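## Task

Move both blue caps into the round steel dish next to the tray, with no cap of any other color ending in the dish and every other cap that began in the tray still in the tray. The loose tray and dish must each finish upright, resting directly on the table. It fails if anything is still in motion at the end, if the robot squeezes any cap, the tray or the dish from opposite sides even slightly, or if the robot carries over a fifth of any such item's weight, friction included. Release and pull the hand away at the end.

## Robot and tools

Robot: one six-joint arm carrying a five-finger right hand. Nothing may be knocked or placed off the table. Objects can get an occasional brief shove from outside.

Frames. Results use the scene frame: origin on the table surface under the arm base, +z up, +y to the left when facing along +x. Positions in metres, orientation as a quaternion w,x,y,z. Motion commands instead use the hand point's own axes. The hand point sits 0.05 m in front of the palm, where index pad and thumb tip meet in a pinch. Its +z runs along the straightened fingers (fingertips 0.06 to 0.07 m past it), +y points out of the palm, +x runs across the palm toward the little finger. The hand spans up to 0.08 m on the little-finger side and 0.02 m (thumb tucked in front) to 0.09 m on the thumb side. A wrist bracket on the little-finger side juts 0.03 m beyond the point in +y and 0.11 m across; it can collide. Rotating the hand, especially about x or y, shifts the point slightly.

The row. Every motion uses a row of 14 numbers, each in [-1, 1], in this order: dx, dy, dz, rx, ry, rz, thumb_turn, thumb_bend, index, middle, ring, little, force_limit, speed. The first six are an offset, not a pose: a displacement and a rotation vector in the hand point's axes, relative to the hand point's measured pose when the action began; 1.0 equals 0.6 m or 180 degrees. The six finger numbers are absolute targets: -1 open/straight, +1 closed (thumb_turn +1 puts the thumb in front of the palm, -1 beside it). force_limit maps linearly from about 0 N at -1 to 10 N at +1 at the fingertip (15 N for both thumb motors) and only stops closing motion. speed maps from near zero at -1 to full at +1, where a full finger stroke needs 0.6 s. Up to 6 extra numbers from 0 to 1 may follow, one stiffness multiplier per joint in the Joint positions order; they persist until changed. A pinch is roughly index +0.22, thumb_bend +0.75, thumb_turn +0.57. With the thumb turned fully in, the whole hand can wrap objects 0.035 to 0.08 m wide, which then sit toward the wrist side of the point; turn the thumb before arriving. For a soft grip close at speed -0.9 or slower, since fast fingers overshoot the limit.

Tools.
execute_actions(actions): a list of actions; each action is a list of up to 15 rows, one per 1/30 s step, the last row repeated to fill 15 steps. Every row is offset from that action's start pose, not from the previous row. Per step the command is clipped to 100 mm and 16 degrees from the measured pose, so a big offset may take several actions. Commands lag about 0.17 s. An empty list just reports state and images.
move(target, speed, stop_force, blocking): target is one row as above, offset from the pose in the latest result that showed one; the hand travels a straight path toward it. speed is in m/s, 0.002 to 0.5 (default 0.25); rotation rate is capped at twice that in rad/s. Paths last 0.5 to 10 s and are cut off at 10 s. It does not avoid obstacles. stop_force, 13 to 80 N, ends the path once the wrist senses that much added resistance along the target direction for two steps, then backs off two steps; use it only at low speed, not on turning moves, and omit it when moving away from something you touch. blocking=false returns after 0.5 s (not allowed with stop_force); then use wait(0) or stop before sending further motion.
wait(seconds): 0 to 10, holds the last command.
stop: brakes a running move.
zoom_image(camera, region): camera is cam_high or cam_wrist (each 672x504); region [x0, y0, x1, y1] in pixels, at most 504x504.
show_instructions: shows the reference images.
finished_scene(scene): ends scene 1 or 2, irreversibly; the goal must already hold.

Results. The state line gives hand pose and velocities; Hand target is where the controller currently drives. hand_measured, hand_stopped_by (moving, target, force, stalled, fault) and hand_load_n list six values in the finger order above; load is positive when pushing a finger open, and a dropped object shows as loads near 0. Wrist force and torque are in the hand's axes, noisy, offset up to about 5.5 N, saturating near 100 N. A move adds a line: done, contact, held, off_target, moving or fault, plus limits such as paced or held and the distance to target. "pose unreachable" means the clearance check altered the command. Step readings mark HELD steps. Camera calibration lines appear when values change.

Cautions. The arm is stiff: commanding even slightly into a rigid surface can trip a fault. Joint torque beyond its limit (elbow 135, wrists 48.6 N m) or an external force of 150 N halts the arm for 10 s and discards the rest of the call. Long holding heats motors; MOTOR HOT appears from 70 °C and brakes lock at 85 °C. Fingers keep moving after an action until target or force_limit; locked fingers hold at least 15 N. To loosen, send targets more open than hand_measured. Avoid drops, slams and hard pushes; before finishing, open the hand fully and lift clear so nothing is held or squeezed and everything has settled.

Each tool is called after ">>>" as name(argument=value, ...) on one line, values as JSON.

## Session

>>> execute_actions(actions=[])

>>> zoom_image(camera="cam_high", region=[200, 100, 520, 380])

Scene clock: 0.00 s.
end_effector_position=(+0.5730, -0.3176, +0.3969) hand_measured=(-1.000, -1.000, -1.000, -1.000, -1.000, -1.000) hand_load_n=(+0.0, +0.0, +0.0, +0.0, +0.0, +0.0) hand_stopped_by=(target, target, target, target, target, target) hand_force_limit=0.00 hand_speed=-0.80 end_effector_quat_wxyz=(-0.301, -0.124, +0.926, +0.192) end_effector_velocity=(-0.000, -0.000, -0.000) end_effector_angular_velocity=(-0.001, +0.001, -0.001)
Joint positions: [-0.757 -0.9    1.216  1.957  1.793 -2.534]
Joint velocities: [-0.     0.     0.     0.     0.001  0.002]
Wrist force (N, on the end effector, along its own x y z axes, offset not removed): no reading
Wrist torque (N m, same axes, about the end effector's origin, offset not removed): no reading
Hand target: +0.573, -0.318, +0.397; -0.301, -0.124, +0.926, +0.192
Joint stiffness scale: [1. 1. 1. 1. 1. 1.]
camera_calibration (this result's frames):
cam_wrist: T_world_to_cam=[[-0.0315724, 0.927413, 0.372704, 0.163275], [0.993245, 0.0707696, -0.0919592, -0.506312], [-0.11166, 0.367283, -0.923383, 0.679355], [0, 0, 0, 1]] pos_world=[0.583904, -0.365107, 0.519891]

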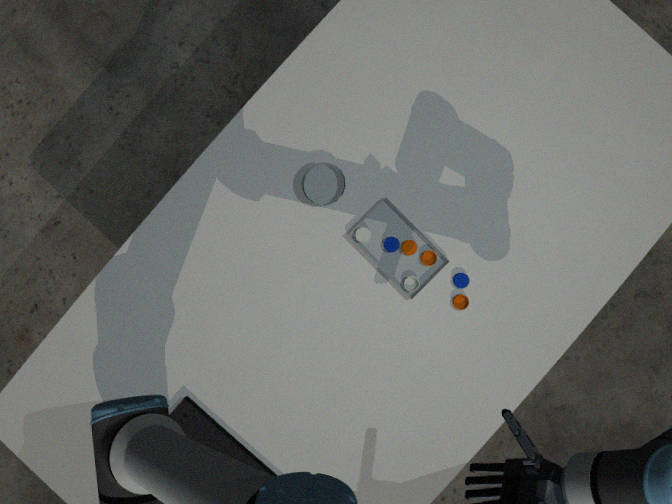

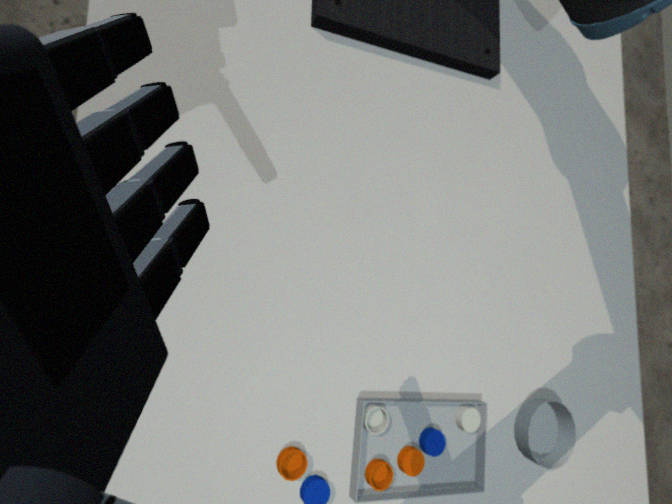

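Region (200, 100, 520, 380) of cam_high's 672x504 image, scaled by 1.575, with more detail than that image has; it fills the top 441 rows of this view, and the rest is white.

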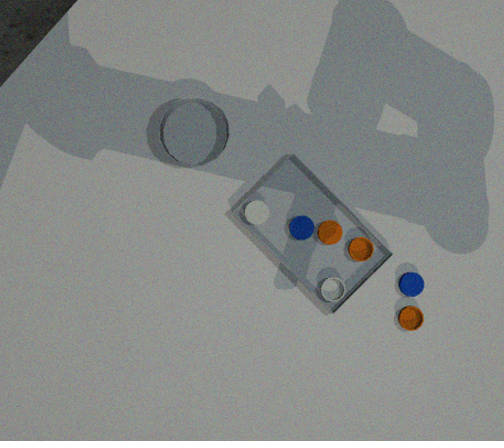

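>>> zoom_image(camera="cam_high", region=[290, 150, 490, 320])

Region (290, 150, 490, 320) of cam_high's 672x504 image, scaled by 2.520, with more detail than that image has; it fills the top 428 rows of this view, and the rest is white.

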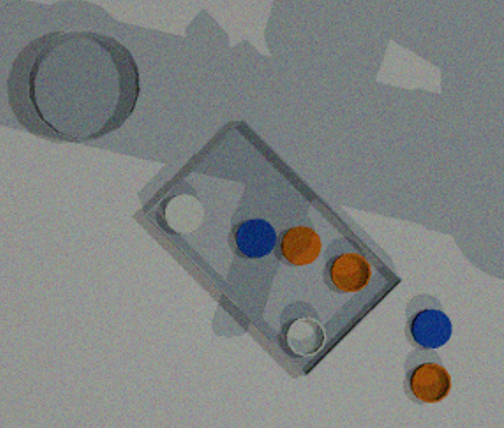

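>>> move(target=[-0.6187, -0.0215, 0.1847, 0.4821, -0.2052, -0.0614, 0.57, -0.1, -0.45, 1, 1, 1, -0.2, 0.3], speed=0.3)

Scene clock: 30.07 s.
end_effector_position=(+0.8002, -0.1713, +0.1195) hand_measured=(+0.570, -0.100, -0.450, +1.000, +1.000, +1.000) hand_load_n=(+0.0, +0.0, +0.0, +0.0, +0.0, +0.0) hand_stopped_by=(target, target, target, target, target, target) hand_force_limit=-0.20 hand_speed=0.30 end_effector_quat_wxyz=(+0.161, -0.311, +0.831, -0.432) end_effector_velocity=(+0.002, -0.002, -0.001) end_effector_angular_velocity=(-0.007, -0.010, +0.003)
Joint positions: [-0.329 -1.143  1.793  0.026  1.976 -2.832]
Joint velocities: [-0.001 -0.     0.006 -0.02  -0.001 -0.006]
Wrist force (N, on the end effector, along its own x y z axes, offset not removed): [-1.4 1.0 -0.8]
Wrist torque (N m, same axes, about the end effector's origin, offset not removed): [0.55 0.44 0.08]
Hand target: +0.799, -0.170, +0.119; +0.161, -0.313, +0.830, -0.432
Off the commanded pose: 0.002 m, 0 deg.
Joint stiffness scale: [1. 1. 1. 1. 1. 1.]
move: done
camera_calibration (this result's frames):
cam_wrist: T_world_to_cam=[[-0.295348, 0.497842, -0.815428, 0.417559], [0.402172, 0.838984, 0.366557, -0.218132], [0.866618, -0.21968, -0.44801, -0.545315], [0, 0, 0, 1]] pos_world=[0.683632, -0.144665, 0.17614]

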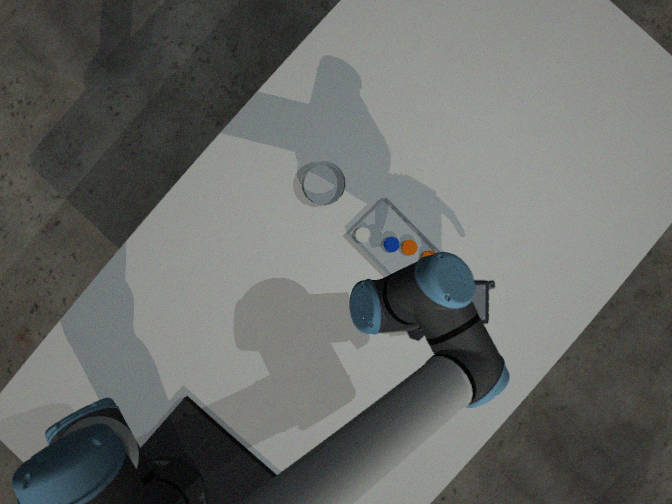

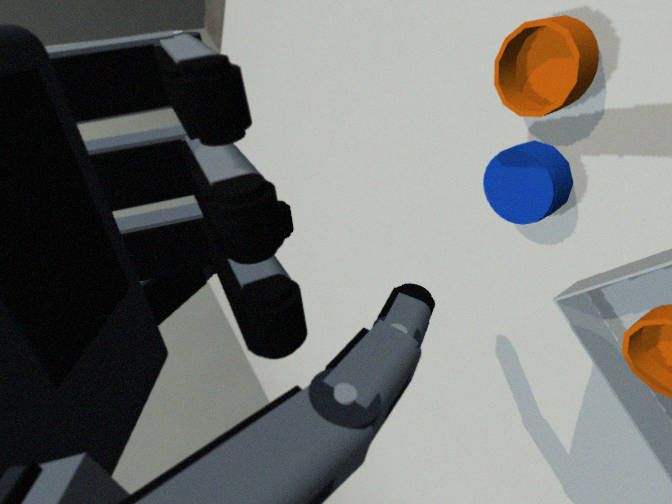

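>>> move(target=[-0.0182, 0.0995, 0.0747, 0, 0, 0, 0.57, -0.1, -0.45, 1, 1, 1, -0.2, 0.3], speed=0.08)

Scene clock: 39.00 s.
end_effector_position=(+0.8103, -0.1677, +0.0456) hand_measured=(+0.570, -0.100, -0.450, +1.000, +1.000, +1.000) hand_load_n=(+0.0, +0.0, +0.0, +0.0, +0.0, +0.0) hand_stopped_by=(target, target, target, target, target, target) hand_force_limit=-0.20 hand_speed=0.30 end_effector_quat_wxyz=(+0.161, -0.311, +0.831, -0.432) end_effector_velocity=(+0.002, -0.001, +0.001) end_effector_angular_velocity=(-0.005, -0.007, -0.002)
Joint positions: [-0.318 -1.048  1.808 -0.08   1.986 -2.824]
Joint velocities: [ 0.     0.     0.    -0.008  0.003 -0.   ]
Wrist force (N, on the end effector, along its own x y z axes, offset not removed): [-1.0 0.7 2.1]
Wrist torque (N m, same axes, about the end effector's origin, offset not removed): [0.30 0.37 0.18]
Hand target: +0.810, -0.166, +0.045; +0.161, -0.311, +0.831, -0.432
Off the commanded pose: 0.002 m, 0 deg.
Joint stiffness scale: [1. 1. 1. 1. 1. 1.]
move: done
camera_calibration (this result's frames):
cam_wrist: T_world_to_cam=[[-0.295741, 0.497899, -0.815251, 0.358827], [0.402732, 0.838861, 0.366223, -0.198537], [0.866224, -0.22002, -0.448605, -0.586188], [0, 0, 0, 1]] pos_world=[0.693847, -0.141088, 0.102276]

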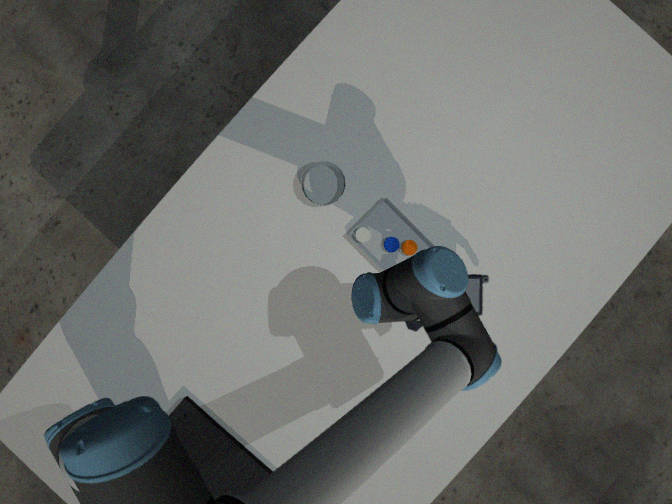

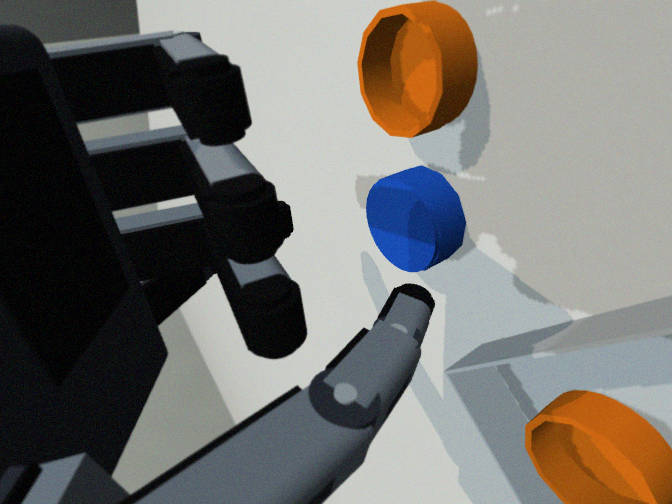

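>>> move(target=[-0.005, 0.035, 0.0245, 0, 0, 0, 0.57, -0.1, -0.45, 1, 1, 1, -0.2, 0.3], speed=0.03)

Scene clock: 45.00 s.
end_effector_position=(+0.8139, -0.1677, +0.0218) hand_measured=(+0.570, -0.100, -0.450, +1.000, +1.000, +1.000) hand_load_n=(+0.0, +0.0, +0.0, +0.0, +0.0, +0.0) hand_stopped_by=(target, target, target, target, target, target) hand_force_limit=-0.20 hand_speed=0.30 end_effector_quat_wxyz=(+0.161, -0.311, +0.831, -0.433) end_effector_velocity=(+0.001, -0.002, +0.000) end_effector_angular_velocity=(-0.001, -0.004, -0.002)
Joint positions: [-0.316 -1.016  1.81  -0.115  1.988 -2.823]
Joint velocities: [-0.002 -0.     0.    -0.004  0.001  0.001]
Wrist force (N, on the end effector, along its own x y z axes, offset not removed): [2.2 -1.5 -1.0]
Wrist torque (N m, same axes, about the end effector's origin, offset not removed): [0.05 0.02 0.13]
Hand target: +0.813, -0.166, +0.020; +0.161, -0.311, +0.831, -0.432
Off the commanded pose: 0.003 m, 0 deg.
Joint stiffness scale: [1. 1. 1. 1. 1. 1.]
move: done
camera_calibration (this result's frames):
cam_wrist: T_world_to_cam=[[-0.294342, 0.497307, -0.816118, 0.339265], [0.402478, 0.839031, 0.366111, -0.190995], [0.866818, -0.220708, -0.447117, -0.600538], [0, 0, 0, 1]] pos_world=[0.697288, -0.141012, 0.0782949]

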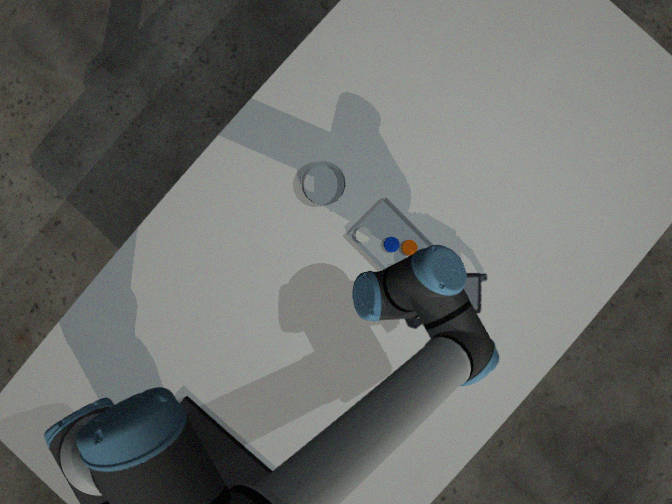

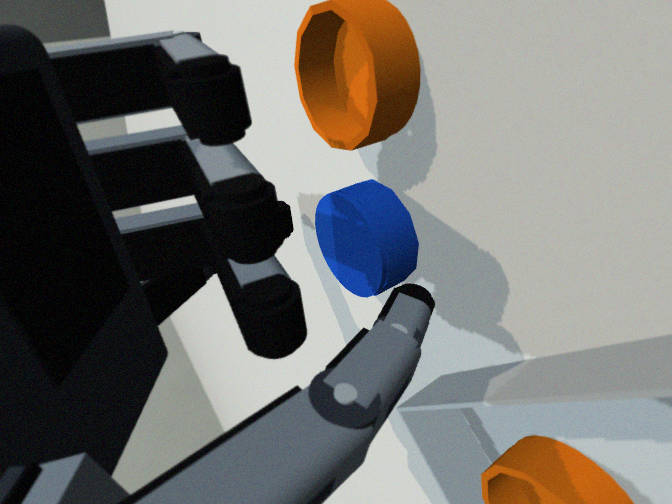

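>>> move(target=[0, 0.0055, 0.0038, 0, 0, 0, 0.57, -0.1, -0.45, 1, 1, 1, -0.2, 0.3], speed=0.015)

>>> execute_actions(actions=[[[0,0,0,0,0,0,0.57,0.75,0.22,1,1,1,-0.2,-0.85]],[[0,0,0,0,0,0,0.57,0.75,0.22,1,1,1,-0.2,-0.85]],[[0,0,0,0,0,0,0.57,0.75,0.22,1,1,1,-0.2,-0.85]],[[0,0,0,0,0,0,0.57,0.75,0.22,1,1,1,-0.2,-0.85]]])

Scene clock: 50.93 s.
end_effector_position=(+0.8146, -0.1680, +0.0195) hand_measured=(+0.570, -0.100, -0.450, +1.000, +1.000, +1.000) hand_load_n=(+0.0, +0.0, +0.0, +0.0, +0.0, +0.0) hand_stopped_by=(target, target, target, target, target, target) hand_force_limit=-0.20 hand_speed=0.30 end_effector_quat_wxyz=(+0.161, -0.311, +0.830, -0.433) end_effector_velocity=(+0.001, +0.001, -0.003) end_effector_angular_velocity=(-0.000, +0.000, +0.002)
Joint positions: [-0.316 -1.012  1.81  -0.12   1.988 -2.822]
Joint velocities: [ 0.001  0.005 -0.    -0.005  0.    -0.001]
Wrist force (N, on the end effector, along its own x y z axes, offset not removed): [-2.3 -2.2 -4.1]
Wrist torque (N m, same axes, about the end effector's origin, offset not removed): [0.23 0.49 -0.12]
Hand target: +0.814, -0.168, +0.018; +0.161, -0.311, +0.831, -0.433
Off the commanded pose: 0.002 m, 0 deg.
Joint stiffness scale: [1. 1. 1. 1. 1. 1.]
move: done
camera_calibration (this result's frames):
cam_wrist: T_world_to_cam=[[-0.293167, 0.496899, -0.816789, 0.336714], [0.401975, 0.839209, 0.366258, -0.189803], [0.86745, -0.220954, -0.445769, -0.602886], [0, 0, 0, 1]] pos_world=[0.697983, -0.141238, 0.0757936]

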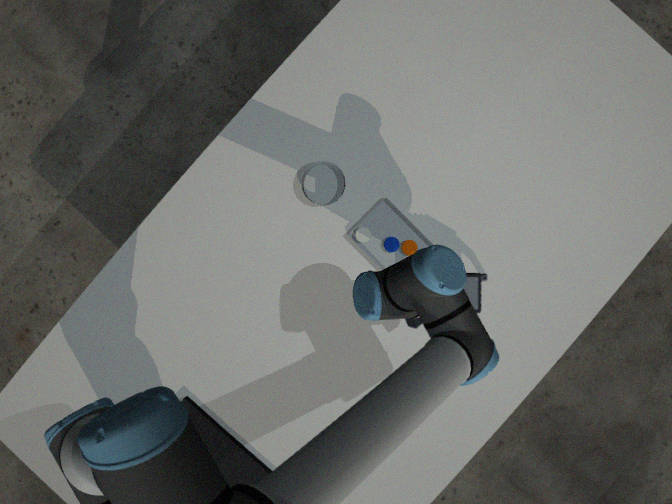

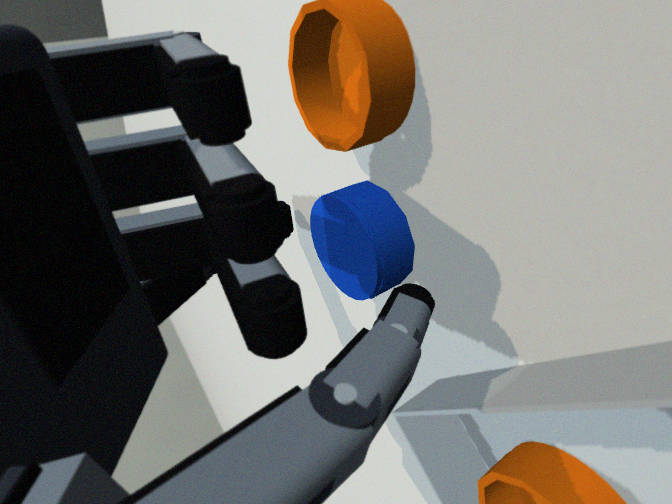

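Scene clock: 52.93 s.
end_effector_position=(+0.8147, -0.1680, +0.0194) hand_measured=(+0.570, +0.164, -0.070, +1.000, +1.000, +1.000) hand_load_n=(+0.5, +6.0, +7.5, +0.0, +0.0, +0.0) hand_stopped_by=(target, force, force, target, target, target) hand_force_limit=-0.20 hand_speed=-0.85 end_effector_quat_wxyz=(+0.162, -0.311, +0.830, -0.433) end_effector_velocity=(+0.000, -0.001, +0.000) end_effector_angular_velocity=(+0.001, -0.001, -0.001)
Joint positions: [-0.316 -1.012  1.81  -0.12   1.988 -2.822]
Joint velocities: [-0.001  0.    -0.     0.001 -0.     0.001]
Wrist force (N, on the end effector, along its own x y z axes, offset not removed): [-0.7 -0.9 -3.3]
Wrist torque (N m, same axes, about the end effector's origin, offset not removed): [0.57 0.35 0.11]
Hand target: +0.815, -0.168, +0.019; +0.162, -0.311, +0.830, -0.433
Off the commanded pose: 0.000 m, 0 deg.
Joint stiffness scale: [1. 1. 1. 1. 1. 1.]
Step readings (end_effector_position; steps 1 to 15: 1st action; 16 to 30: 2nd action; 31 to 45: 3rd action; 46 to 60: 4th action):
0: (+0.8146, -0.1680, +0.0195)
1: (+0.8146, -0.1680, +0.0194)
2: (+0.8147, -0.1680, +0.0193)
4: (+0.8147, -0.1680, +0.0193)
8: (+0.8147, -0.1680, +0.0193)
15: (+0.8147, -0.1680, +0.0193)
16: (+0.8147, -0.1680, +0.0193)
17: (+0.8147, -0.1680, +0.0193)
19: (+0.8147, -0.1680, +0.0193)
23: (+0.8147, -0.1680, +0.0193)
30: (+0.8147, -0.1680, +0.0193)
31: (+0.8147, -0.1680, +0.0193)
32: (+0.8147, -0.1680, +0.0193)
34: (+0.8147, -0.1680, +0.0194)
38: (+0.8147, -0.1680, +0.0194)
45: (+0.8147, -0.1680, +0.0194)
46: (+0.8147, -0.1680, +0.0194)
47: (+0.8147, -0.1680, +0.0194)
49: (+0.8147, -0.1680, +0.0194)
53: (+0.8147, -0.1680, +0.0194)
60: end_effector_position above
camera_calibration (this result's frames):
cam_wrist: T_world_to_cam=[[-0.293035, 0.496852, -0.816865, 0.336557], [0.401915, 0.83923, 0.366276, -0.189725], [0.867522, -0.220978, -0.445616, -0.603052], [0, 0, 0, 1]] pos_world=[0.698037, -0.141258, 0.075683]

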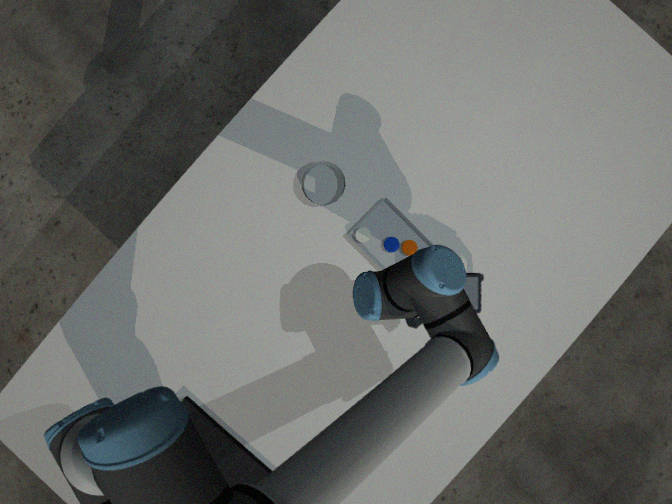

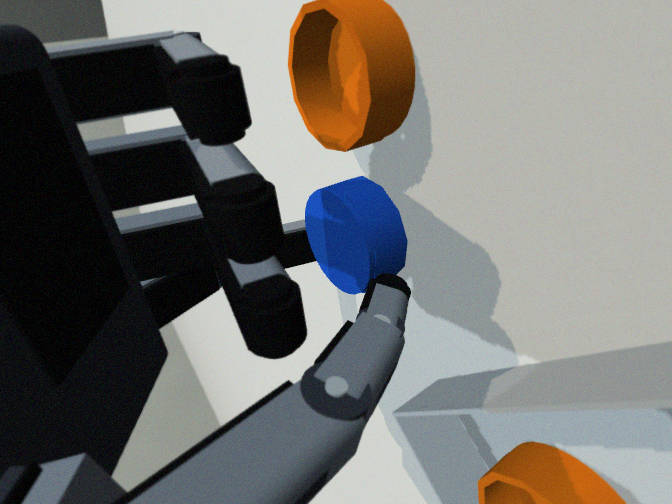

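>>> move(target=[0, -0.0956, -0.067, 0, 0, 0, 0.57, 0.75, 0.22, 1, 1, 1, -0.2, -0.85], speed=0.06)

Scene clock: 58.07 s.
end_effector_position=(+0.8134, -0.1673, +0.0879) hand_measured=(+0.570, +0.164, -0.070, +1.000, +1.000, +1.000) hand_load_n=(+0.5, +6.0, +7.5, +0.0, +0.0, +0.0) hand_stopped_by=(target, force, force, target, target, target) hand_force_limit=-0.20 hand_speed=-0.85 end_effector_quat_wxyz=(+0.161, -0.311, +0.831, -0.433) end_effector_velocity=(-0.002, +0.000, -0.001) end_effector_angular_velocity=(+0.003, +0.007, -0.000)
Joint positions: [-0.316 -1.092  1.783 -0.013  1.988 -2.822]
Joint velocities: [-0.001 -0.    -0.     0.008 -0.    -0.   ]
Wrist force (N, on the end effector, along its own x y z axes, offset not removed): [-2.9 0.7 1.0]
Wrist torque (N m, same axes, about the end effector's origin, offset not removed): [0.51 0.65 -0.01]
Hand target: +0.815, -0.168, +0.089; +0.162, -0.311, +0.830, -0.433
Off the commanded pose: 0.002 m, 0 deg.
Joint stiffness scale: [1. 1. 1. 1. 1. 1.]
move: done
camera_calibration (this result's frames):
cam_wrist: T_world_to_cam=[[-0.293863, 0.497144, -0.81639, 0.392473], [0.402291, 0.839098, 0.366165, -0.215276], [0.867068, -0.220824, -0.446576, -0.570708], [0, 0, 0, 1]] pos_world=[0.696779, -0.140504, 0.144373]

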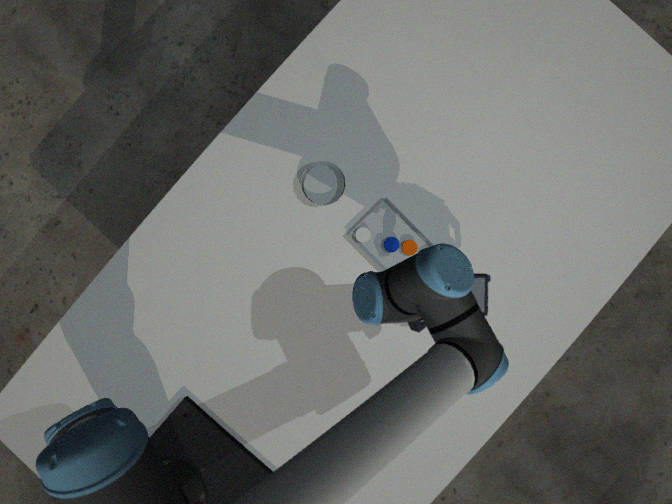

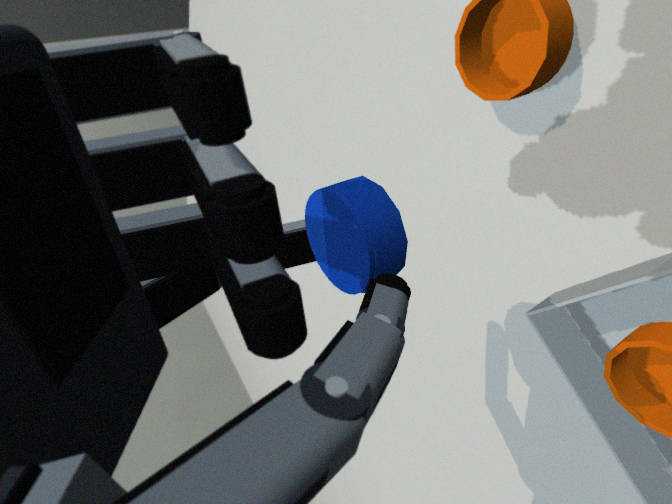

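>>> move(target=[-0.3523, 0.276, -0.429, 0, -0.3711, -0.2599, 0.57, 0.75, 0.22, 1, 1, 1, -0.2, -0.85], speed=0.2)

Scene clock: 67.40 s.
end_effector_position=(+0.7717, +0.2005, +0.0989) hand_measured=(+0.570, +0.164, -0.070, +1.000, +1.000, +1.000) hand_load_n=(+0.5, +6.0, +7.5, +0.0, +0.0, +0.0) hand_stopped_by=(target, force, force, target, target, target) hand_force_limit=-0.20 hand_speed=-0.85 end_effector_quat_wxyz=(-0.404, +0.777, -0.429, +0.223) end_effector_velocity=(+0.001, +0.001, +0.005) end_effector_angular_velocity=(-0.002, -0.003, +0.018)
Joint positions: [-0.139 -1.137  1.841  0.042  0.998 -3.606]
Joint velocities: [-0.    -0.    -0.009  0.015 -0.012 -0.016]
Wrist force (N, on the end effector, along its own x y z axes, offset not removed): [-1.1 1.0 0.4]
Wrist torque (N m, same axes, about the end effector's origin, offset not removed): [0.41 0.35 0.14]
Hand target: +0.773, +0.202, +0.099; -0.404, +0.778, -0.426, +0.223
Off the commanded pose: 0.002 m, 0 deg.
Joint stiffness scale: [1. 1. 1. 1. 1. 1.]
move: done
camera_calibration (this result's frames):
cam_wrist: T_world_to_cam=[[-0.537833, -0.21446, -0.815318, 0.537167], [-0.766969, 0.525962, 0.36759, 0.453814], [0.349993, 0.823025, -0.447364, -0.258644], [0, 0, 0, 1]] pos_world=[0.72749, 0.0893823, 0.155437]

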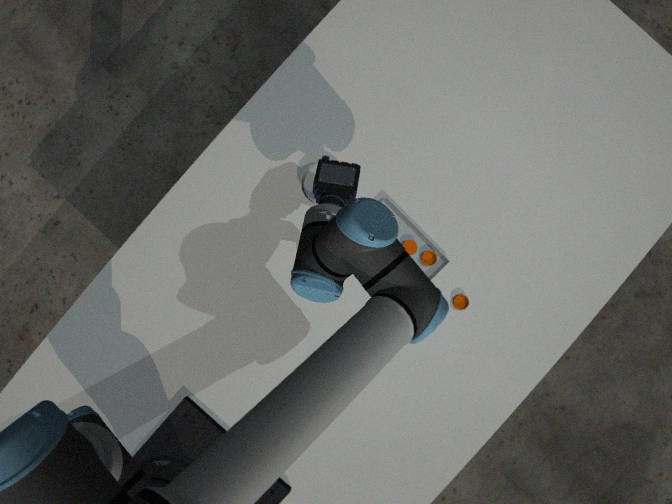

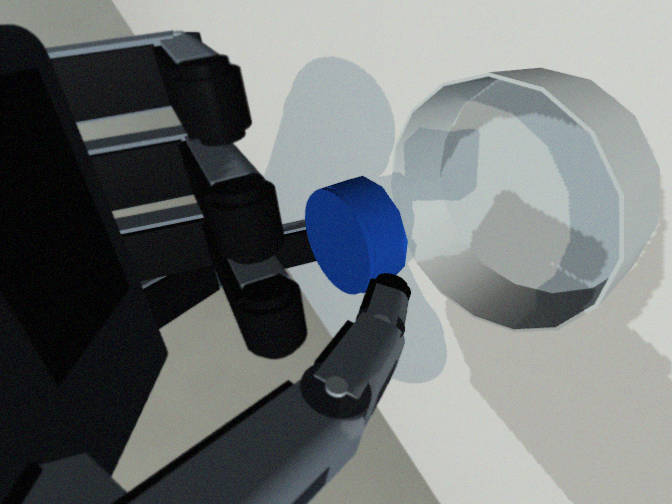

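>>> move(target=[-0.0273, 0.0915, 0.0263, 0, 0, 0, 0.57, 0.75, 0.22, 1, 1, 1, -0.2, -0.85], speed=0.05)

Scene clock: 78.40 s.
end_effector_position=(+0.7489, +0.2041, +0.0468) hand_measured=(+0.570, +0.164, -0.070, +1.000, +1.000, +1.000) hand_load_n=(+0.5, +6.0, +7.5, +0.0, +0.0, +0.0) hand_stopped_by=(target, force, force, target, target, target) hand_force_limit=-0.20 hand_speed=-0.85 end_effector_quat_wxyz=(-0.404, +0.777, -0.428, +0.224) end_effector_velocity=(+0.003, -0.000, +0.000) end_effector_angular_velocity=(-0.001, -0.010, +0.000)
Joint positions: [-0.139 -1.104  1.914 -0.065  0.997 -3.607]
Joint velocities: [ 0.    -0.     0.    -0.011 -0.     0.   ]
Wrist force (N, on the end effector, along its own x y z axes, offset not removed): [-1.0 -1.1 -1.6]
Wrist torque (N m, same axes, about the end effector's origin, offset not removed): [0.36 0.43 0.01]
Hand target: +0.747, +0.204, +0.045; -0.404, +0.777, -0.429, +0.223
Off the commanded pose: 0.003 m, 0 deg.
Joint stiffness scale: [1. 1. 1. 1. 1. 1.]
move: done
camera_calibration (this result's frames):
cam_wrist: T_world_to_cam=[[-0.535564, -0.215618, -0.816505, 0.481782], [-0.768525, 0.525219, 0.365396, 0.455042], [0.350057, 0.823198, -0.446996, -0.277034], [0, 0, 0, 1]] pos_world=[0.704714, 0.0929382, 0.103274]

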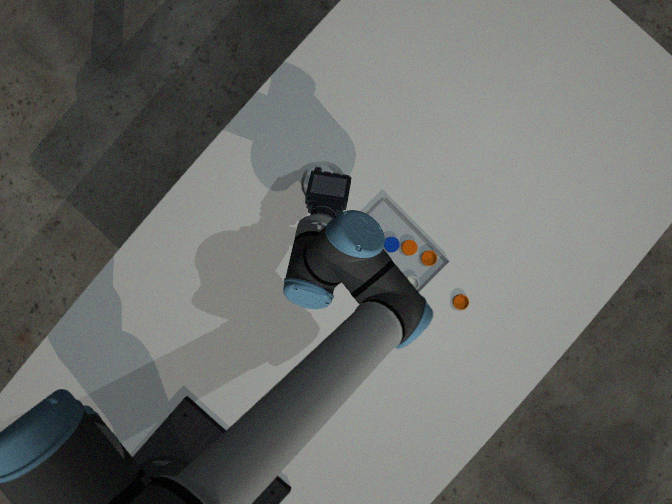

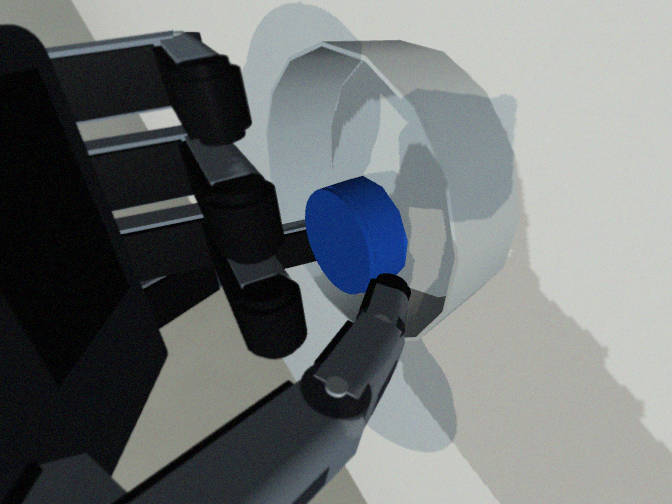

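>>> move(target=[0, 0.0219, 0.0153, 0, 0, 0, 0.57, 0.75, 0.22, 1, 1, 1, -0.2, -0.85], speed=0.02)

Scene clock: 84.30 s.
end_effector_position=(+0.7508, +0.2037, +0.0327) hand_measured=(+0.570, +0.164, -0.070, +1.000, +1.000, +1.000) hand_load_n=(+0.5, +6.0, +7.5, +0.0, +0.0, +0.0) hand_stopped_by=(target, force, force, target, target, target) hand_force_limit=-0.20 hand_speed=-0.85 end_effector_quat_wxyz=(-0.405, +0.777, -0.427, +0.225) end_effector_velocity=(+0.001, -0.000, +0.000) end_effector_angular_velocity=(+0.000, -0.004, +0.000)
Joint positions: [-0.139 -1.085  1.917 -0.09   0.997 -3.607]
Joint velocities: [-0.001  0.    -0.    -0.004 -0.001  0.   ]
Wrist force (N, on the end effector, along its own x y z axes, offset not removed): [3.0 -2.6 0.9]
Wrist torque (N m, same axes, about the end effector's origin, offset not removed): [-0.08 -0.22 0.23]
Hand target: +0.749, +0.204, +0.031; -0.404, +0.777, -0.428, +0.224
Off the commanded pose: 0.003 m, 0 deg.
Joint stiffness scale: [1. 1. 1. 1. 1. 1.]
move: done
camera_calibration (this result's frames):
cam_wrist: T_world_to_cam=[[-0.533395, -0.215893, -0.81785, 0.469706], [-0.769464, 0.525408, 0.363142, 0.462551], [0.351305, 0.823005, -0.446372, -0.284599], [0, 0, 0, 1]] pos_world=[0.706437, 0.0926046, 0.0891404]

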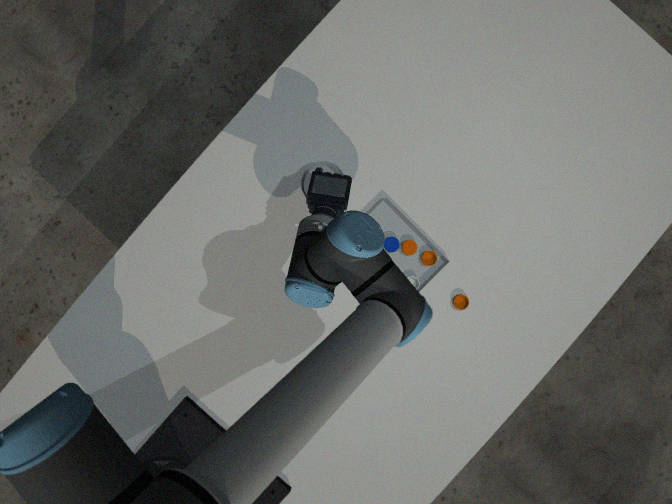

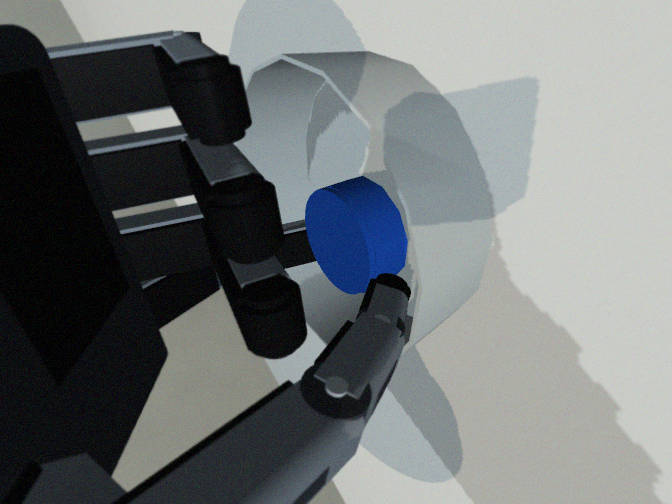

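>>> move(target=[0, 0.0082, 0.0057, 0, 0, 0, 0.57, 0.75, 0.22, 1, 1, 1, -0.2, -0.85], speed=0.015)

>>> execute_actions(actions=[[[0,0,0,0,0,0,0.57,0.1,-0.25,1,1,1,-0.2,-0.6]],[[0,0,0,0,0,0,0.57,0.1,-0.25,1,1,1,-0.2,-0.6]]])

>>> move(target=[0, -0.0956, -0.067, 0, 0, 0, 0.57, 0.1, -0.25, 1, 1, 1, -0.2, -0.6], speed=0.08)

Scene clock: 88.93 s.
end_effector_position=(+0.7521, +0.2035, +0.0284) hand_measured=(+0.570, +0.164, -0.070, +1.000, +1.000, +1.000) hand_load_n=(+0.5, +6.0, +7.5, +0.0, +0.0, +0.0) hand_stopped_by=(target, force, force, target, target, target) hand_force_limit=-0.20 hand_speed=-0.85 end_effector_quat_wxyz=(-0.405, +0.777, -0.427, +0.226) end_effector_velocity=(+0.002, -0.001, -0.001) end_effector_angular_velocity=(-0.002, -0.004, -0.002)
Joint positions: [-0.139 -1.078  1.917 -0.098  0.997 -3.607]
Joint velocities: [-0.001  0.001 -0.    -0.005  0.002 -0.001]
Wrist force (N, on the end effector, along its own x y z axes, offset not removed): [2.1 -3.7 -2.9]
Wrist torque (N m, same axes, about the end effector's origin, offset not removed): [-0.14 0.04 0.31]
Hand target: +0.751, +0.204, +0.027; -0.405, +0.777, -0.427, +0.225
Off the commanded pose: 0.002 m, 0 deg.
Joint stiffness scale: [1. 1. 1. 1. 1. 1.]
move: done
camera_calibration (this result's frames):
cam_wrist: T_world_to_cam=[[-0.531792, -0.216154, -0.818825, 0.465742], [-0.770177, 0.525515, 0.361471, 0.465781], [0.352171, 0.822868, -0.445941, -0.287409], [0, 0, 0, 1]] pos_world=[0.707628, 0.0923966, 0.0848273]

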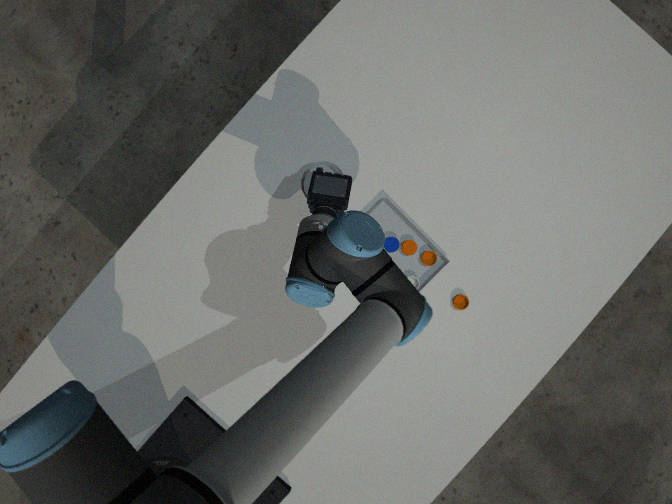

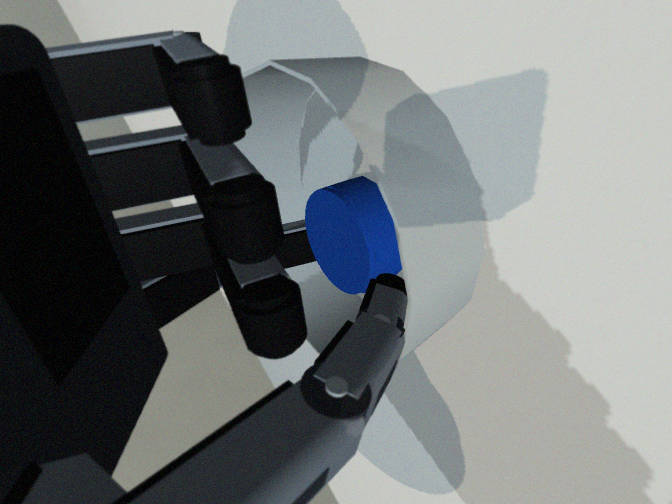

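Scene clock: 89.93 s.
end_effector_position=(+0.7521, +0.2035, +0.0284) hand_measured=(+0.570, +0.100, -0.250, +1.000, +1.000, +1.000) hand_load_n=(+0.0, +0.0, +0.0, +0.0, +0.0, +0.0) hand_stopped_by=(target, target, target, target, target, target) hand_force_limit=-0.20 hand_speed=-0.60 end_effector_quat_wxyz=(-0.405, +0.777, -0.427, +0.226) end_effector_velocity=(-0.001, +0.001, +0.000) end_effector_angular_velocity=(+0.001, -0.000, +0.004)
Joint positions: [-0.139 -1.078  1.917 -0.099  0.997 -3.607]
Joint velocities: [ 0.001 -0.     0.     0.001 -0.002 -0.001]
Wrist force (N, on the end effector, along its own x y z axes, offset not removed): [3.0 2.1 0.3]
Wrist torque (N m, same axes, about the end effector's origin, offset not removed): [0.72 -0.32 0.43]
Hand target: +0.752, +0.203, +0.028; -0.405, +0.777, -0.427, +0.226
Off the commanded pose: 0.000 m, 0 deg.
Joint stiffness scale: [1. 1. 1. 1. 1. 1.]
Step readings (end_effector_position; steps 1 to 15: 1st action; 16 to 30: 2nd action):
0: (+0.7521, +0.2035, +0.0284)
1: (+0.7521, +0.2035, +0.0284)
2: (+0.7521, +0.2035, +0.0284)
4: (+0.7521, +0.2035, +0.0284)
8: (+0.7521, +0.2035, +0.0284)
15: (+0.7521, +0.2035, +0.0284)
16: (+0.7521, +0.2035, +0.0284)
17: (+0.7521, +0.2035, +0.0284)
19: (+0.7521, +0.2035, +0.0284)
23: (+0.7521, +0.2035, +0.0284)
30: end_effector_position above
camera_calibration (this result's frames):
cam_wrist: T_world_to_cam=[[-0.531621, -0.216181, -0.818929, 0.465652], [-0.770253, 0.525526, 0.361294, 0.465893], [0.352263, 0.822854, -0.445895, -0.28749], [0, 0, 0, 1]] pos_world=[0.707678, 0.0923886, 0.0848212]

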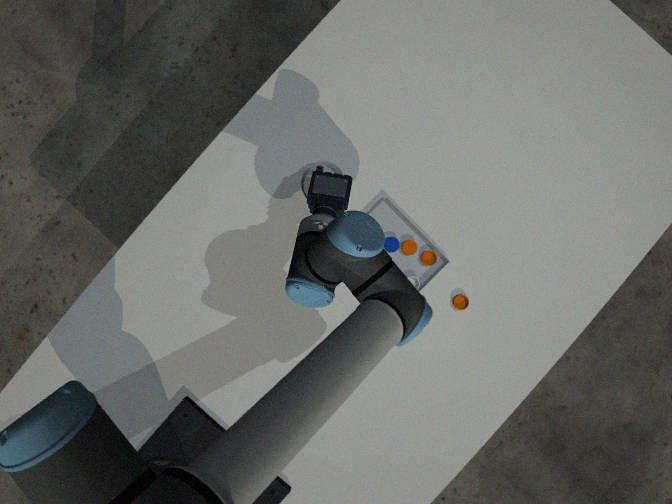

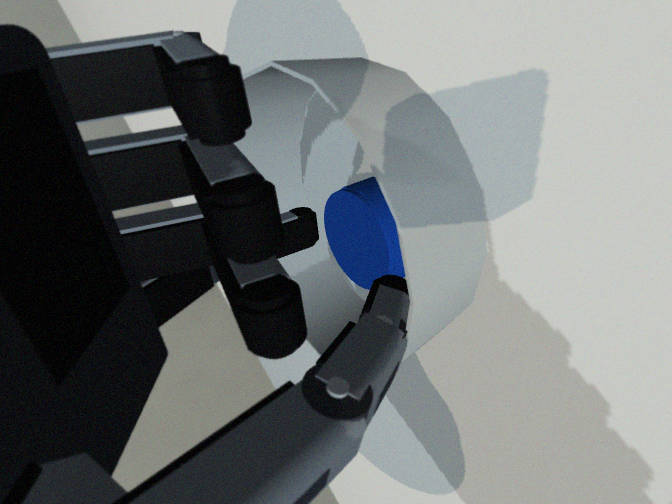

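Scene clock: 91.30 s.
end_effector_position=(+0.7505, +0.2040, +0.0974) hand_measured=(+0.570, +0.100, -0.250, +1.000, +1.000, +1.000) hand_load_n=(+0.0, +0.0, +0.0, +0.0, +0.0, +0.0) hand_stopped_by=(target, target, target, target, target, target) hand_force_limit=-0.20 hand_speed=-0.60 end_effector_quat_wxyz=(-0.405, +0.777, -0.427, +0.226) end_effector_velocity=(-0.003, +0.000, -0.001) end_effector_angular_velocity=(+0.001, +0.011, -0.001)
Joint positions: [-0.139 -1.164  1.89   0.015  0.997 -3.607]
Joint velocities: [-0.     0.     0.     0.011  0.001 -0.   ]
Wrist force (N, on the end effector, along its own x y z axes, offset not removed): [-0.1 2.2 0.1]
Wrist torque (N m, same axes, about the end effector's origin, offset not removed): [0.71 0.21 0.15]
Hand target: +0.752, +0.204, +0.098; -0.405, +0.777, -0.427, +0.226
Off the commanded pose: 0.002 m, 0 deg.
Joint stiffness scale: [1. 1. 1. 1. 1. 1.]
move: done
camera_calibration (this result's frames):
cam_wrist: T_world_to_cam=[[-0.531974, -0.216124, -0.818715, 0.521587], [-0.770096, 0.525503, 0.361662, 0.439297], [0.352073, 0.822884, -0.44599, -0.256478], [0, 0, 0, 1]] pos_world=[0.706071, 0.0929272, 0.153767]

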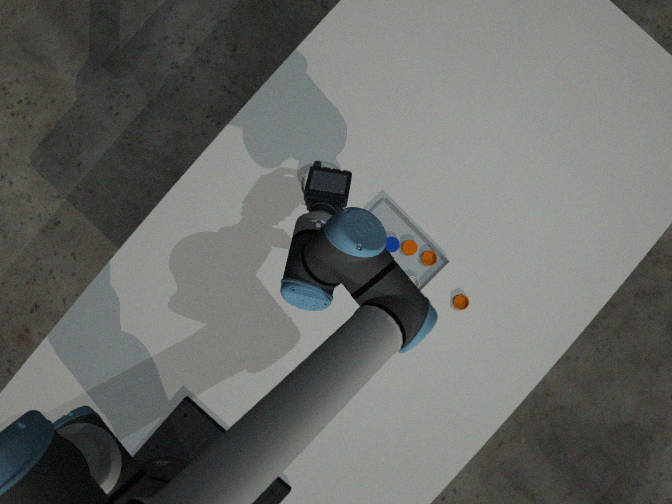

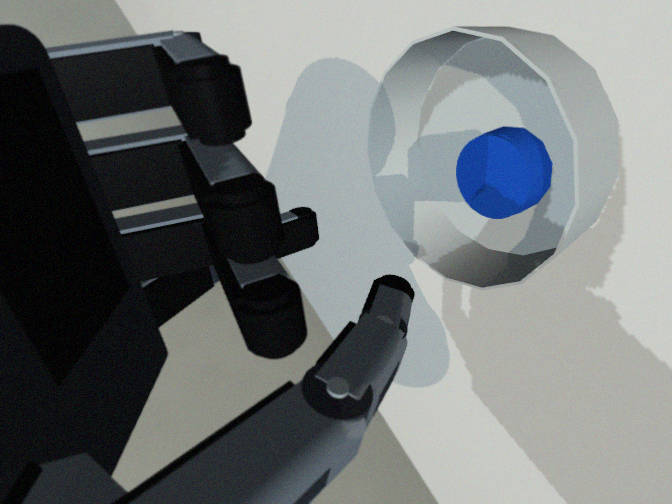

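>>> move(target=[0.3095, 0.1, -0.1212, 0, 0, 0, 0.57, -0.1, -0.45, 1, 1, 1, -0.2, 0.0], speed=0.2)

Scene clock: 122.83 s.
end_effector_position=(+0.7685, -0.0023, +0.0896) hand_measured=(+0.570, -0.100, -0.450, +1.000, +1.000, +1.000) hand_load_n=(+0.0, +0.0, +0.0, +0.0, +0.0, +0.0) hand_stopped_by=(target, target, target, target, target, target) hand_force_limit=-0.20 hand_speed=0.00 end_effector_quat_wxyz=(-0.405, +0.776, -0.429, +0.226) end_effector_velocity=(-0.000, +0.002, +0.005) end_effector_angular_velocity=(-0.003, -0.001, +0.023)
Joint positions: [-0.456 -1.083  1.817  0.198  0.785 -3.905]
Joint velocities: [ 0.     0.    -0.01   0.026 -0.012 -0.027]
Wrist force (N, on the end effector, along its own x y z axes, offset not removed): [2.9 3.5 0.9]
Wrist torque (N m, same axes, about the end effector's origin, offset not removed): [0.89 -0.25 0.28]
Hand target: +0.770, -0.003, +0.091; -0.405, +0.776, -0.427, +0.226
Off the commanded pose: 0.002 m, 0 deg.
Joint stiffness scale: [1. 1. 1. 1. 1. 1.]
move: done
camera_calibration (this result's frames):
cam_wrist: T_world_to_cam=[[-0.534049, -0.212875, -0.818215, 0.481765], [-0.767402, 0.528194, 0.363463, 0.562161], [0.354804, 0.822007, -0.445442, -0.0986405], [0, 0, 0, 1]] pos_world=[0.723688, -0.113291, 0.145925]

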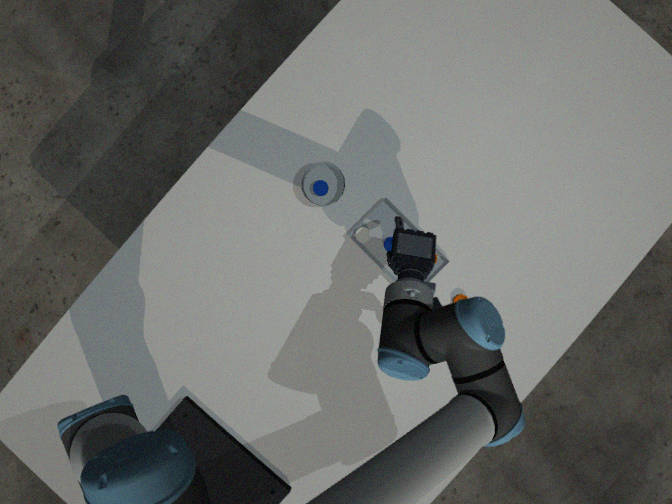

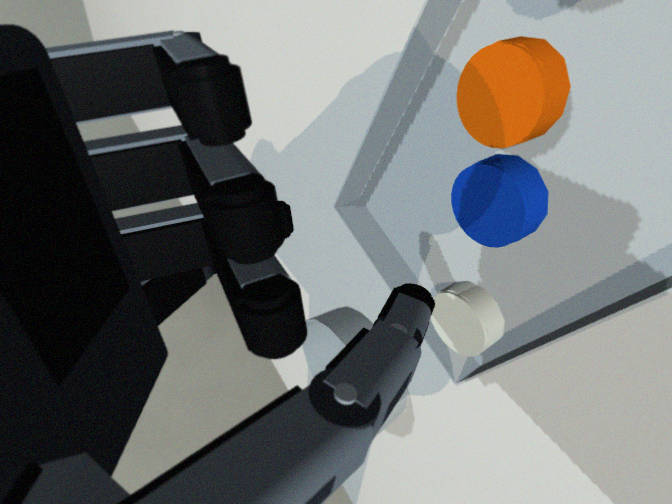

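>>> move(target=[-0.012, 0.063, 0.0395, 0, 0, 0, 0.57, -0.1, -0.45, 1, 1, 1, -0.2, 0.0], speed=0.06)

Scene clock: 128.27 s.
end_effector_position=(+0.7642, +0.0005, +0.0466) hand_measured=(+0.570, -0.100, -0.450, +1.000, +1.000, +1.000) hand_load_n=(+0.0, +0.0, +0.0, +0.0, +0.0, +0.0) hand_stopped_by=(target, target, target, target, target, target) hand_force_limit=-0.20 hand_speed=0.00 end_effector_quat_wxyz=(-0.405, +0.775, -0.428, +0.227) end_effector_velocity=(+0.002, -0.001, +0.000) end_effector_angular_velocity=(-0.002, -0.007, -0.002)
Joint positions: [-0.454 -1.039  1.846  0.121  0.786 -3.902]
Joint velocities: [-0.001 -0.     0.    -0.009 -0.001  0.003]
Wrist force (N, on the end effector, along its own x y z axes, offset not removed): [1.9 1.6 -3.1]
Wrist torque (N m, same axes, about the end effector's origin, offset not removed): [0.88 -0.06 0.31]
Hand target: +0.763, +0.003, +0.045; -0.405, +0.776, -0.429, +0.226
Off the commanded pose: 0.003 m, 0 deg.
Joint stiffness scale: [1. 1. 1. 1. 1. 1.]
move: done
camera_calibration (this result's frames):
cam_wrist: T_world_to_cam=[[-0.53225, -0.213448, -0.819238, 0.443601], [-0.768015, 0.528871, 0.361176, 0.573621], [0.356179, 0.821423, -0.445423, -0.119656], [0, 0, 0, 1]] pos_world=[0.719275, -0.110398, 0.102939]

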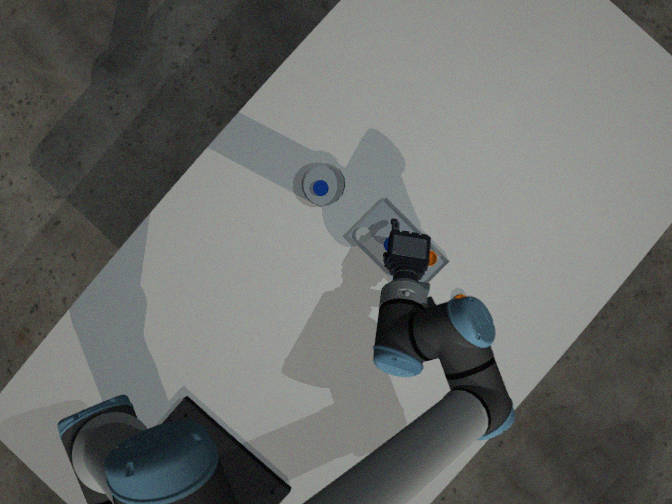

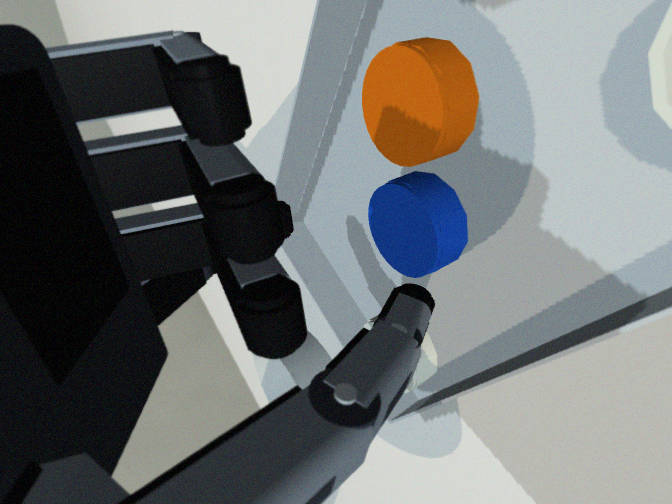

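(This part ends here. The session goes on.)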